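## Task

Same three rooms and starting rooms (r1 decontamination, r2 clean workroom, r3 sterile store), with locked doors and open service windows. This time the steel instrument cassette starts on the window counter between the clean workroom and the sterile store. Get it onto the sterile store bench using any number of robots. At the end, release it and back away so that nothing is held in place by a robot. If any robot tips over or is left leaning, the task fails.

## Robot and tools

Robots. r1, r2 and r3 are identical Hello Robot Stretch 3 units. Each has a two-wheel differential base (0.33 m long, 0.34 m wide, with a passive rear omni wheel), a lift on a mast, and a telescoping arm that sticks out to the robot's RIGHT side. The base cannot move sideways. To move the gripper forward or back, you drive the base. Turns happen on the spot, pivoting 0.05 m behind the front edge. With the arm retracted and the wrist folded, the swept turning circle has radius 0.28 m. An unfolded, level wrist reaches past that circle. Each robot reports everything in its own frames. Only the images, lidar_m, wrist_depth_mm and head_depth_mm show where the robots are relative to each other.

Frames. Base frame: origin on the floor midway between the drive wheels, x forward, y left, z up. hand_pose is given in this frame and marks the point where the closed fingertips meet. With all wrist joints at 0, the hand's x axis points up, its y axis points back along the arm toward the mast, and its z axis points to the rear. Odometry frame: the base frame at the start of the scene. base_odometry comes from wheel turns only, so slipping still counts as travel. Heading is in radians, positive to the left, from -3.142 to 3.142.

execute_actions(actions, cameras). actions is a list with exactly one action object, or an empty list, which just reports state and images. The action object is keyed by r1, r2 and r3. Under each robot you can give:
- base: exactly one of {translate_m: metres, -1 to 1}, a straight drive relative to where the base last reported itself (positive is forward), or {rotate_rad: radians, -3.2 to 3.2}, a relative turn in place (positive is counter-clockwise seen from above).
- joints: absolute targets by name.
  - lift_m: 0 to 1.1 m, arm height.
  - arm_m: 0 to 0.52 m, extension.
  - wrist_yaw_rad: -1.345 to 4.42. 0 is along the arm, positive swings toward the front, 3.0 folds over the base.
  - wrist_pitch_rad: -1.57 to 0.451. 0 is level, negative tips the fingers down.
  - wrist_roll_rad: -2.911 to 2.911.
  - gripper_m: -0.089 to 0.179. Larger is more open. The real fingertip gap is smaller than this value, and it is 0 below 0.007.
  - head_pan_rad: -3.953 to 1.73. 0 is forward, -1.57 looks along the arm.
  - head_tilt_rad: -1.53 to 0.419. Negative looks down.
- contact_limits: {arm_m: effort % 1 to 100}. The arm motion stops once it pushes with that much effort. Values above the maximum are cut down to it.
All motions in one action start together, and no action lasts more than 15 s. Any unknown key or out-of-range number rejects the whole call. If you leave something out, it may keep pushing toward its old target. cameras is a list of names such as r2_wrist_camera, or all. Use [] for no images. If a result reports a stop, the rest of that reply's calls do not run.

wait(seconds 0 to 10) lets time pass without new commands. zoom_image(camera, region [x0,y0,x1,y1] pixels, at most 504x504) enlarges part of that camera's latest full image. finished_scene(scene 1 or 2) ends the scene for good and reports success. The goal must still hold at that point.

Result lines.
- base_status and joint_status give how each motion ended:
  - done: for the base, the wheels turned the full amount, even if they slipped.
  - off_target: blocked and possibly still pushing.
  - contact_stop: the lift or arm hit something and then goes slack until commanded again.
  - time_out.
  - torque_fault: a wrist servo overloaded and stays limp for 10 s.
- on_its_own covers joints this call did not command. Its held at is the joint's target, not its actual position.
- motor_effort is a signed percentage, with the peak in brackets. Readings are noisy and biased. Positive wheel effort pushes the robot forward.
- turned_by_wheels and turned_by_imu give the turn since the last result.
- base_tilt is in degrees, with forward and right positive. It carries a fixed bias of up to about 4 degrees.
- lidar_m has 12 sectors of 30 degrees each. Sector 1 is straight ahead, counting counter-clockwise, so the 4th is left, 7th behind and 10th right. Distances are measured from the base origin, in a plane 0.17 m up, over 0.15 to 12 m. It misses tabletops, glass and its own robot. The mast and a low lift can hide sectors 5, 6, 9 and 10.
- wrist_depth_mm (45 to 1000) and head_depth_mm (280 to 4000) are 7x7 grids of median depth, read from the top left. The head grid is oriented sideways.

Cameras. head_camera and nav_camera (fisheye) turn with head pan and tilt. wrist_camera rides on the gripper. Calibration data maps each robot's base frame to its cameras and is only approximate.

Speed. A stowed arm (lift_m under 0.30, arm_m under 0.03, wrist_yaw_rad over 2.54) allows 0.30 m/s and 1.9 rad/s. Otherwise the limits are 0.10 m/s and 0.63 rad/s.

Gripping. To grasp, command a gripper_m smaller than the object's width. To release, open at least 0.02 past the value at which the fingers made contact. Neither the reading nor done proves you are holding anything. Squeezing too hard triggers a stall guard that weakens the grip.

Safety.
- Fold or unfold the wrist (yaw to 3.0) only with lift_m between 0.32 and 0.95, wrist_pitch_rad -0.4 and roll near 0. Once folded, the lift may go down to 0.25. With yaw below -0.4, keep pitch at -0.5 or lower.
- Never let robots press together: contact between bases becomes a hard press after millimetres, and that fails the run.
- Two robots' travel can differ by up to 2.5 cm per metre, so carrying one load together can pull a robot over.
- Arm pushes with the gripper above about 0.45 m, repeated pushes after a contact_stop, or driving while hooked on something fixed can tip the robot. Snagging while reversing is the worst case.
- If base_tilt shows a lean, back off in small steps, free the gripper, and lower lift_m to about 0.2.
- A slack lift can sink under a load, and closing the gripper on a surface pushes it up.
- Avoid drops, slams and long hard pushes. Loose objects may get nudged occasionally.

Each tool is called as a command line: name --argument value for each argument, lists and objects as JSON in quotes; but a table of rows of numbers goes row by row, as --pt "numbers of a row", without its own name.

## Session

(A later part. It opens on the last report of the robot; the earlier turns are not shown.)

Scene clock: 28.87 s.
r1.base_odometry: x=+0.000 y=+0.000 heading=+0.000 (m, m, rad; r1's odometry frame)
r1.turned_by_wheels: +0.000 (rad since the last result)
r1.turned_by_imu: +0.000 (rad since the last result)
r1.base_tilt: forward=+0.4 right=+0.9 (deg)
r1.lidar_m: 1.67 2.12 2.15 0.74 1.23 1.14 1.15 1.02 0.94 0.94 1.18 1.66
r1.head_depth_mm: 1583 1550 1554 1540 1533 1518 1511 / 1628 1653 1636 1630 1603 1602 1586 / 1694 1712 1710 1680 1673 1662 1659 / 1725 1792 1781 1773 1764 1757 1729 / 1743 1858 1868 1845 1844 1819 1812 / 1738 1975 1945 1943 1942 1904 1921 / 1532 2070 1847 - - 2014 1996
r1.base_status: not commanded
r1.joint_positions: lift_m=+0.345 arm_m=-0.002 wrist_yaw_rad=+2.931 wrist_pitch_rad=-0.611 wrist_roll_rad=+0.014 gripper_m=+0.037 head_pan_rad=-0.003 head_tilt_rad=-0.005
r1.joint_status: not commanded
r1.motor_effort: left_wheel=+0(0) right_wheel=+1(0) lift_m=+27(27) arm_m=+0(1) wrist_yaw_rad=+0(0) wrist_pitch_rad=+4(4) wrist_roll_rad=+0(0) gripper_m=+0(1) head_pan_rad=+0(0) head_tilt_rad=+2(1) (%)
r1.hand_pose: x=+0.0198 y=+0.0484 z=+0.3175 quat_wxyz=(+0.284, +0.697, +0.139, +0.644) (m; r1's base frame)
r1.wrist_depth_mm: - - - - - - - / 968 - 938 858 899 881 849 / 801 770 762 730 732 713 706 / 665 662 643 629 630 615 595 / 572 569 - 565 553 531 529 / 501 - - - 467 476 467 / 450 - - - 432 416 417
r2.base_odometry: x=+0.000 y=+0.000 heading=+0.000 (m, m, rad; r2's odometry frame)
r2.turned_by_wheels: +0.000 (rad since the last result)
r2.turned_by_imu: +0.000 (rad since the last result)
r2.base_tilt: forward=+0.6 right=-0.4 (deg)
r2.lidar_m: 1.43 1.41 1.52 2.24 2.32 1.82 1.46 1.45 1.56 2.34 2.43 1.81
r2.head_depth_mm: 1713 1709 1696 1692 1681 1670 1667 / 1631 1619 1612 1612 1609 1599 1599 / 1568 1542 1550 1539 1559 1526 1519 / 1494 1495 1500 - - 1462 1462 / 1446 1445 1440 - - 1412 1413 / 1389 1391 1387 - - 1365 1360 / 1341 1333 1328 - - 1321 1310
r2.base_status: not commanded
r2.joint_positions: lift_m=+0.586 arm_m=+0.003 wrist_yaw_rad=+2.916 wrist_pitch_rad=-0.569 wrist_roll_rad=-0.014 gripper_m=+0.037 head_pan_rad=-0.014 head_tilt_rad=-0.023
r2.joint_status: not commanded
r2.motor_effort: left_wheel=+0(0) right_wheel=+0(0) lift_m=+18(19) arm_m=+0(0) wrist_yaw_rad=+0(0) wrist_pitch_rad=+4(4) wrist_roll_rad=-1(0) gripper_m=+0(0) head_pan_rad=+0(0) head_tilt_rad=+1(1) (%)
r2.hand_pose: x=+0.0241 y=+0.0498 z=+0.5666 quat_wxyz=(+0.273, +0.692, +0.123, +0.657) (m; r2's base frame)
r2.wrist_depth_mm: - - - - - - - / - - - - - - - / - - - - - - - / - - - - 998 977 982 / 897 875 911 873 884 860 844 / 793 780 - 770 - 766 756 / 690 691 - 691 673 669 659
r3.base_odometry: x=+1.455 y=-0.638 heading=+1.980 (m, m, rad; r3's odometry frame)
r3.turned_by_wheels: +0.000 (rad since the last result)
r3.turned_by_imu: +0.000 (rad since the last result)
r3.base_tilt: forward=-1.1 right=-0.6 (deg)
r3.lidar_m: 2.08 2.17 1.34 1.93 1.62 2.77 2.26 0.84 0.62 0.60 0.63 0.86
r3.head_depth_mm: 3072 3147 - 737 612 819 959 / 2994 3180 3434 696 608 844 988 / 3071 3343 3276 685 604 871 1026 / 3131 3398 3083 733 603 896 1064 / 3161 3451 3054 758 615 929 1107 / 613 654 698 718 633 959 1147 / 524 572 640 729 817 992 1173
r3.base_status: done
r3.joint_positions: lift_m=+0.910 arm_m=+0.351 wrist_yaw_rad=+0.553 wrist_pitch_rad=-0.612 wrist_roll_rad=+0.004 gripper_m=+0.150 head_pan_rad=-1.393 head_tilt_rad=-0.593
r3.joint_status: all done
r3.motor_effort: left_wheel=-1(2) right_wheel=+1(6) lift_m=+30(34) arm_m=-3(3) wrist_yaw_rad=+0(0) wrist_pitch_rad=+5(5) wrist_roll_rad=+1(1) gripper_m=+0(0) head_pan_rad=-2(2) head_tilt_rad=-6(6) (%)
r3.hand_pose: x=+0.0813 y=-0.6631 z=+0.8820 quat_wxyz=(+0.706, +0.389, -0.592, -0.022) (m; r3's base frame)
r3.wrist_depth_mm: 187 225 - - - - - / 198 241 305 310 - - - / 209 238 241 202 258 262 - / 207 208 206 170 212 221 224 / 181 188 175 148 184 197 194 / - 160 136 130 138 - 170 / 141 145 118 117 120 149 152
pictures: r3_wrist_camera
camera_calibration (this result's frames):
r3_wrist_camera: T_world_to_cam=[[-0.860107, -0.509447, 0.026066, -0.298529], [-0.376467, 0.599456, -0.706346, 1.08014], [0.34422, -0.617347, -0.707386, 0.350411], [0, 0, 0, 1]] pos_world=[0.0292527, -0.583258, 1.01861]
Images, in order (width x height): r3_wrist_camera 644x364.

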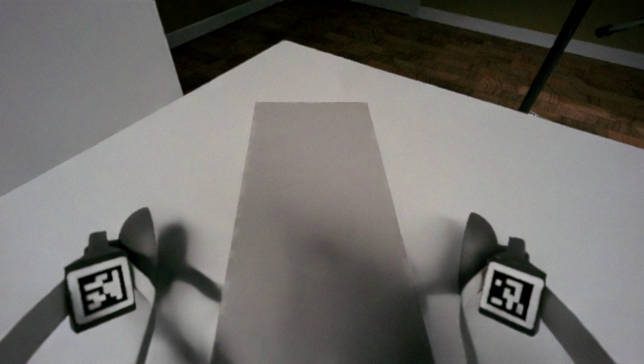

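execute_actions --actions '[{"r3":{"joints":{"gripper_m":0.025,"head_pan_rad":0.0}}}]' --cameras '[]'

execute_actions --actions '[{"r3":{"joints":{"lift_m":0.945,"head_pan_rad":1.65,"head_tilt_rad":-0.45}}}]' --cameras '["r3_wrist_camera","r3_head_camera","r3_nav_camera"]'

Scene clock: 30.83 s.
r1.base_odometry: x=+0.000 y=+0.000 heading=+0.000 (m, m, rad; r1's odometry frame)
r1.turned_by_wheels: +0.000 (rad since the last result)
r1.turned_by_imu: +0.000 (rad since the last result)
r1.base_tilt: forward=+0.4 right=+0.9 (deg)
r1.lidar_m: 1.67 2.13 2.15 0.74 1.24 1.14 1.15 1.02 0.94 0.95 1.18 1.66
r1.head_depth_mm: 1585 1543 1529 1538 1525 1524 1519 / 1634 1643 1634 1628 1609 1597 1584 / 1695 1706 1700 1686 1683 1682 1666 / 1732 1804 1770 1776 1771 1750 1742 / 1742 1878 1871 1861 1839 1821 1811 / 1742 1964 1954 1944 1942 1908 1899 / 1542 2097 1863 - - 2013 1996
r1.base_status: not commanded
r1.joint_positions: lift_m=+0.345 arm_m=-0.002 wrist_yaw_rad=+2.931 wrist_pitch_rad=-0.611 wrist_roll_rad=+0.014 gripper_m=+0.037 head_pan_rad=-0.003 head_tilt_rad=-0.005
r1.joint_status: not commanded
r1.motor_effort: left_wheel=+0(1) right_wheel=+0(0) lift_m=+27(27) arm_m=+0(1) wrist_yaw_rad=+0(0) wrist_pitch_rad=+4(4) wrist_roll_rad=+0(0) gripper_m=+0(0) head_pan_rad=+0(0) head_tilt_rad=+1(0) (%)
r1.hand_pose: x=+0.0198 y=+0.0484 z=+0.3175 quat_wxyz=(+0.284, +0.697, +0.139, +0.644) (m; r1's base frame)
r1.wrist_depth_mm: - - - - - - - / - - 938 871 887 879 858 / 805 789 772 751 736 714 708 / 672 661 629 629 623 623 600 / 574 566 - 568 542 532 530 / 498 - - - 464 469 462 / 457 - - - 428 425 417
r2.base_odometry: x=+0.000 y=+0.000 heading=+0.000 (m, m, rad; r2's odometry frame)
r2.turned_by_wheels: +0.000 (rad since the last result)
r2.turned_by_imu: +0.000 (rad since the last result)
r2.base_tilt: forward=+0.7 right=-0.6 (deg)
r2.lidar_m: 1.43 1.41 1.52 2.24 2.32 1.82 1.46 1.45 1.56 2.34 2.42 1.81
r2.head_depth_mm: 1700 1699 1701 1692 1670 1659 1659 / 1639 1632 1626 1612 1613 1609 1605 / 1569 1545 1545 1557 1553 1533 1525 / 1506 1496 1496 - - 1454 1475 / 1438 1433 1445 - - 1440 1402 / 1388 1382 1391 - - 1369 1358 / 1343 1327 1340 - - 1315 1302
r2.base_status: not commanded
r2.joint_positions: lift_m=+0.586 arm_m=+0.003 wrist_yaw_rad=+2.916 wrist_pitch_rad=-0.569 wrist_roll_rad=-0.014 gripper_m=+0.037 head_pan_rad=-0.014 head_tilt_rad=-0.023
r2.joint_status: not commanded
r2.motor_effort: left_wheel=+0(0) right_wheel=-1(0) lift_m=+19(19) arm_m=+0(0) wrist_yaw_rad=+0(0) wrist_pitch_rad=+4(4) wrist_roll_rad=-1(1) gripper_m=+1(1) head_pan_rad=+1(1) head_tilt_rad=+0(2) (%)
r2.hand_pose: x=+0.0241 y=+0.0498 z=+0.5666 quat_wxyz=(+0.273, +0.692, +0.123, +0.657) (m; r2's base frame)
r2.wrist_depth_mm: - - - - - - - / - - - - - - - / - - - - - - - / - - - - 994 976 978 / 905 893 911 885 895 862 853 / 775 779 - 757 - 763 742 / 699 680 - 699 681 675 675
r3.base_odometry: x=+1.455 y=-0.638 heading=+1.980 (m, m, rad; r3's odometry frame)
r3.turned_by_wheels: +0.000 (rad since the last result)
r3.turned_by_imu: +0.000 (rad since the last result)
r3.base_tilt: forward=-1.0 right=-0.6 (deg)
r3.lidar_m: 2.09 2.17 1.34 1.92 1.62 2.77 2.26 0.84 0.62 0.60 0.62 0.86
r3.head_depth_mm: 1753 1874 1779 1748 1698 1501 1283 / 1773 1939 2154 2233 1815 1497 1272 / 1775 1936 2152 2286 1800 1493 1280 / 1782 1933 2145 2257 1792 1482 1261 / 1768 1939 2153 2240 1779 1480 1260 / 1773 1946 2157 2245 1778 1469 1251 / 1772 1956 2152 2230 1759 1454 1255
r3.base_status: not commanded
r3.joint_positions: lift_m=+0.910 arm_m=+0.351 wrist_yaw_rad=+0.549 wrist_pitch_rad=-0.599 wrist_roll_rad=+0.004 gripper_m=+0.026 head_pan_rad=-0.007 head_tilt_rad=-0.593
r3.joint_status: all done
r3.motor_effort: left_wheel=-2(2) right_wheel=+2(3) lift_m=+29(29) arm_m=-4(3) wrist_yaw_rad=+4(5) wrist_pitch_rad=+0(5) wrist_roll_rad=+1(1) gripper_m=-20(94) head_pan_rad=+3(35) head_tilt_rad=-4(5) (%)
r3.hand_pose: x=+0.0819 y=-0.6652 z=+0.8844 quat_wxyz=(+0.706, +0.384, -0.595, -0.019) (m; r3's base frame)
r3.wrist_depth_mm: 188 225 - - - - - / 199 240 334 321 - - - / 208 243 248 207 265 271 - / 208 214 204 174 222 226 229 / 184 186 148 150 174 195 197 / 163 168 131 132 133 171 172 / 146 147 119 118 124 153 154
pictures: none
No camera images: the call's "cameras" was empty. Leave "cameras" out to get every camera's image.

Scene clock: 32.17 s.
r1.base_odometry: x=+0.000 y=+0.000 heading=+0.000 (m, m, rad; r1's odometry frame)
r1.turned_by_wheels: +0.000 (rad since the last result)
r1.turned_by_imu: +0.000 (rad since the last result)
r1.base_tilt: forward=+0.4 right=+0.9 (deg)
r1.lidar_m: 1.67 2.11 2.15 0.74 1.24 1.14 1.15 1.02 0.94 0.95 1.18 1.66
r1.head_depth_mm: 1577 1543 1537 1535 1535 1518 1519 / 1623 1643 1625 1624 1613 1610 1595 / 1693 1720 1708 1693 1667 1662 1657 / 1746 1786 1781 1764 1767 1754 1730 / 1725 1869 1868 1858 1849 1830 1807 / 1739 1980 1952 1958 1929 1917 1894 / 1540 2101 1844 - - 2024 2010
r1.base_status: not commanded
r1.joint_positions: lift_m=+0.345 arm_m=-0.002 wrist_yaw_rad=+2.931 wrist_pitch_rad=-0.611 wrist_roll_rad=+0.014 gripper_m=+0.037 head_pan_rad=-0.003 head_tilt_rad=-0.005
r1.joint_status: not commanded
r1.motor_effort: left_wheel=+1(1) right_wheel=+1(1) lift_m=+27(27) arm_m=+0(0) wrist_yaw_rad=+0(1) wrist_pitch_rad=+3(4) wrist_roll_rad=+0(0) gripper_m=+0(0) head_pan_rad=+0(0) head_tilt_rad=+1(1) (%)
r1.hand_pose: x=+0.0198 y=+0.0484 z=+0.3175 quat_wxyz=(+0.284, +0.697, +0.139, +0.644) (m; r1's base frame)
r1.wrist_depth_mm: - - - - - - - / 985 - 961 882 899 854 875 / 811 786 757 740 732 719 697 / 677 642 642 627 621 609 597 / 579 572 - 566 551 534 518 / 505 - - - 469 472 459 / 453 - - - 421 426 418
r2.base_odometry: x=+0.000 y=+0.000 heading=+0.000 (m, m, rad; r2's odometry frame)
r2.turned_by_wheels: +0.000 (rad since the last result)
r2.turned_by_imu: +0.000 (rad since the last result)
r2.base_tilt: forward=+0.6 right=-0.6 (deg)
r2.lidar_m: 1.42 1.41 1.52 2.25 2.32 1.82 1.47 1.45 1.56 2.34 2.43 1.81
r2.head_depth_mm: 1700 1702 1694 1697 1680 1670 1666 / 1629 1626 1621 1633 1606 1600 1583 / 1569 1567 1557 1561 1541 1531 1523 / 1496 1491 1493 - - 1463 1471 / 1445 1435 1446 - - 1419 1413 / 1390 1389 1390 - - 1358 1356 / 1337 1336 1329 - - 1319 1313
r2.base_status: not commanded
r2.joint_positions: lift_m=+0.586 arm_m=+0.003 wrist_yaw_rad=+2.916 wrist_pitch_rad=-0.569 wrist_roll_rad=-0.014 gripper_m=+0.037 head_pan_rad=-0.014 head_tilt_rad=-0.023
r2.joint_status: not commanded
r2.motor_effort: left_wheel=+0(0) right_wheel=+0(0) lift_m=+19(19) arm_m=-1(1) wrist_yaw_rad=+0(0) wrist_pitch_rad=+4(4) wrist_roll_rad=+0(0) gripper_m=+0(1) head_pan_rad=-1(0) head_tilt_rad=+1(1) (%)
r2.hand_pose: x=+0.0241 y=+0.0498 z=+0.5666 quat_wxyz=(+0.273, +0.692, +0.123, +0.657) (m; r2's base frame)
r2.wrist_depth_mm: - - - - - - - / - - - - - - - / - - - - - - - / - - - - - - 973 / 895 886 903 870 883 880 833 / 791 772 - 771 - 752 757 / 696 681 - 694 675 668 660
r3.base_odometry: x=+1.455 y=-0.638 heading=+1.980 (m, m, rad; r3's odometry frame)
r3.turned_by_wheels: +0.000 (rad since the last result)
r3.turned_by_imu: +0.000 (rad since the last result)
r3.base_tilt: forward=-0.9 right=-0.5 (deg)
r3.lidar_m: 2.09 2.18 1.34 1.93 1.62 2.77 2.26 0.84 0.62 0.60 0.62 0.86
r3.head_depth_mm: 1851 1978 2098 1386 1996 1632 1402 / 1858 1997 2072 1453 2140 1679 1390 / 1885 2014 1935 1438 2110 1670 1383 / 1888 2035 1881 1426 2086 1662 1376 / 1899 2047 1862 2178 2080 1643 1367 / 1904 2074 1823 2181 2142 1643 - / 1928 2094 1804 2195 2269 - -
r3.base_status: not commanded
r3.joint_positions: lift_m=+0.945 arm_m=+0.351 wrist_yaw_rad=+0.551 wrist_pitch_rad=-0.635 wrist_roll_rad=+0.004 gripper_m=+0.026 head_pan_rad=+1.643 head_tilt_rad=-0.458
r3.joint_status: all done
r3.motor_effort: left_wheel=-2(2) right_wheel=+2(2) lift_m=+41(42) arm_m=-4(3) wrist_yaw_rad=+1(5) wrist_pitch_rad=+15(15) wrist_roll_rad=+1(1) gripper_m=-19(20) head_pan_rad=+3(33) head_tilt_rad=+5(26) (%)
r3.hand_pose: x=+0.0790 y=-0.6598 z=+0.9120 quat_wxyz=(+0.705, +0.395, -0.587, -0.031) (m; r3's base frame)
r3.wrist_depth_mm: 190 227 - - - - - / 201 243 - 358 - - - / 212 260 283 212 300 - - / 226 246 237 176 257 260 264 / 215 216 152 151 219 226 228 / 191 195 130 132 131 201 202 / 172 173 118 117 124 180 181
pictures: r3_head_camera (sideways: a quarter turn clockwise sets it upright), r3_nav_camera (sideways: a quarter turn counterclockwise sets it upright), r3_wrist_camera
camera_calibration (this result's frames):
r3_head_camera: T_world_to_cam=[[0.0687494, -0.425336, -0.902421, 1.19257], [-0.996801, -0.0662496, -0.0447142, 0.069538], [-0.0407665, 0.902607, -0.42853, 0.516301], [0, 0, 0, 1]] pos_world=[0.0083747, 0.0458336, 1.30056]
r3_nav_camera: T_world_to_cam=[[0.0150865, 0.464239, 0.885581, -1.10589], [0.998243, 0.0437675, -0.0399495, 0.0947124], [-0.0573058, 0.884628, -0.462763, 0.56375], [0, 0, 0, 1]] pos_world=[-0.0455557, 0.010545, 1.24403]
r3_wrist_camera: T_world_to_cam=[[-0.860531, -0.508709, 0.0264855, -0.299528], [-0.384221, 0.614054, -0.689429, 1.09333], [0.334455, -0.603451, -0.723869, 0.399437], [0, 0, 0, 1]] pos_world=[0.0287354, -0.582697, 1.05085]
Images, in order (width x height): r3_head_camera 896x504, r3_nav_camera 672x504, r3_wrist_camera 644x364.

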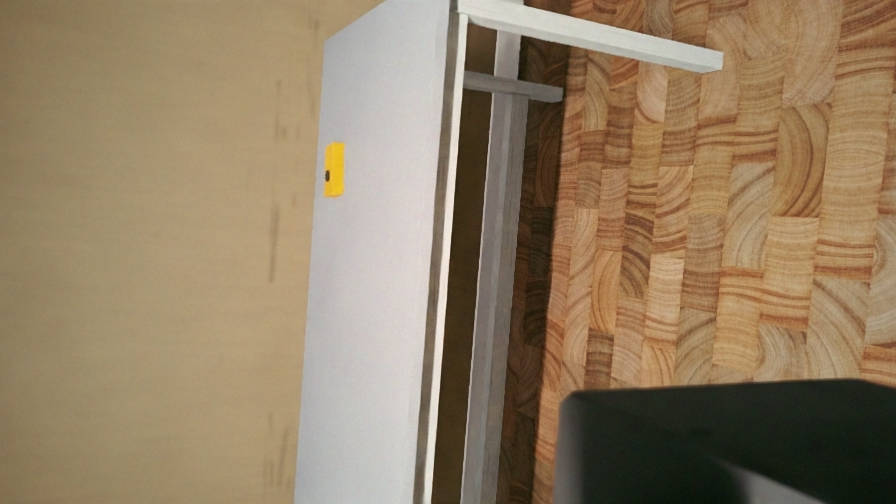

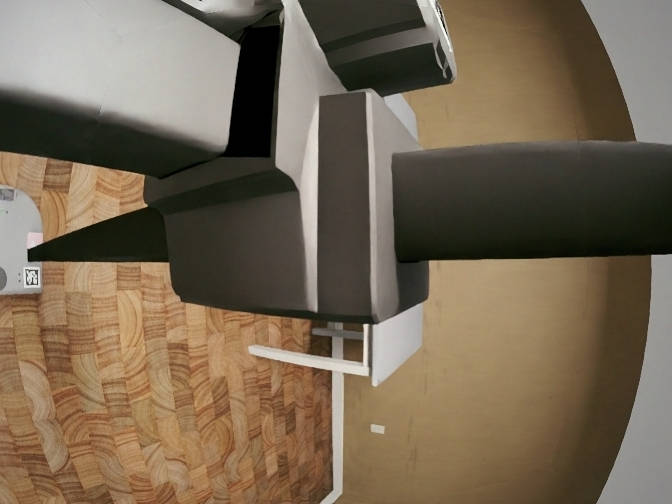

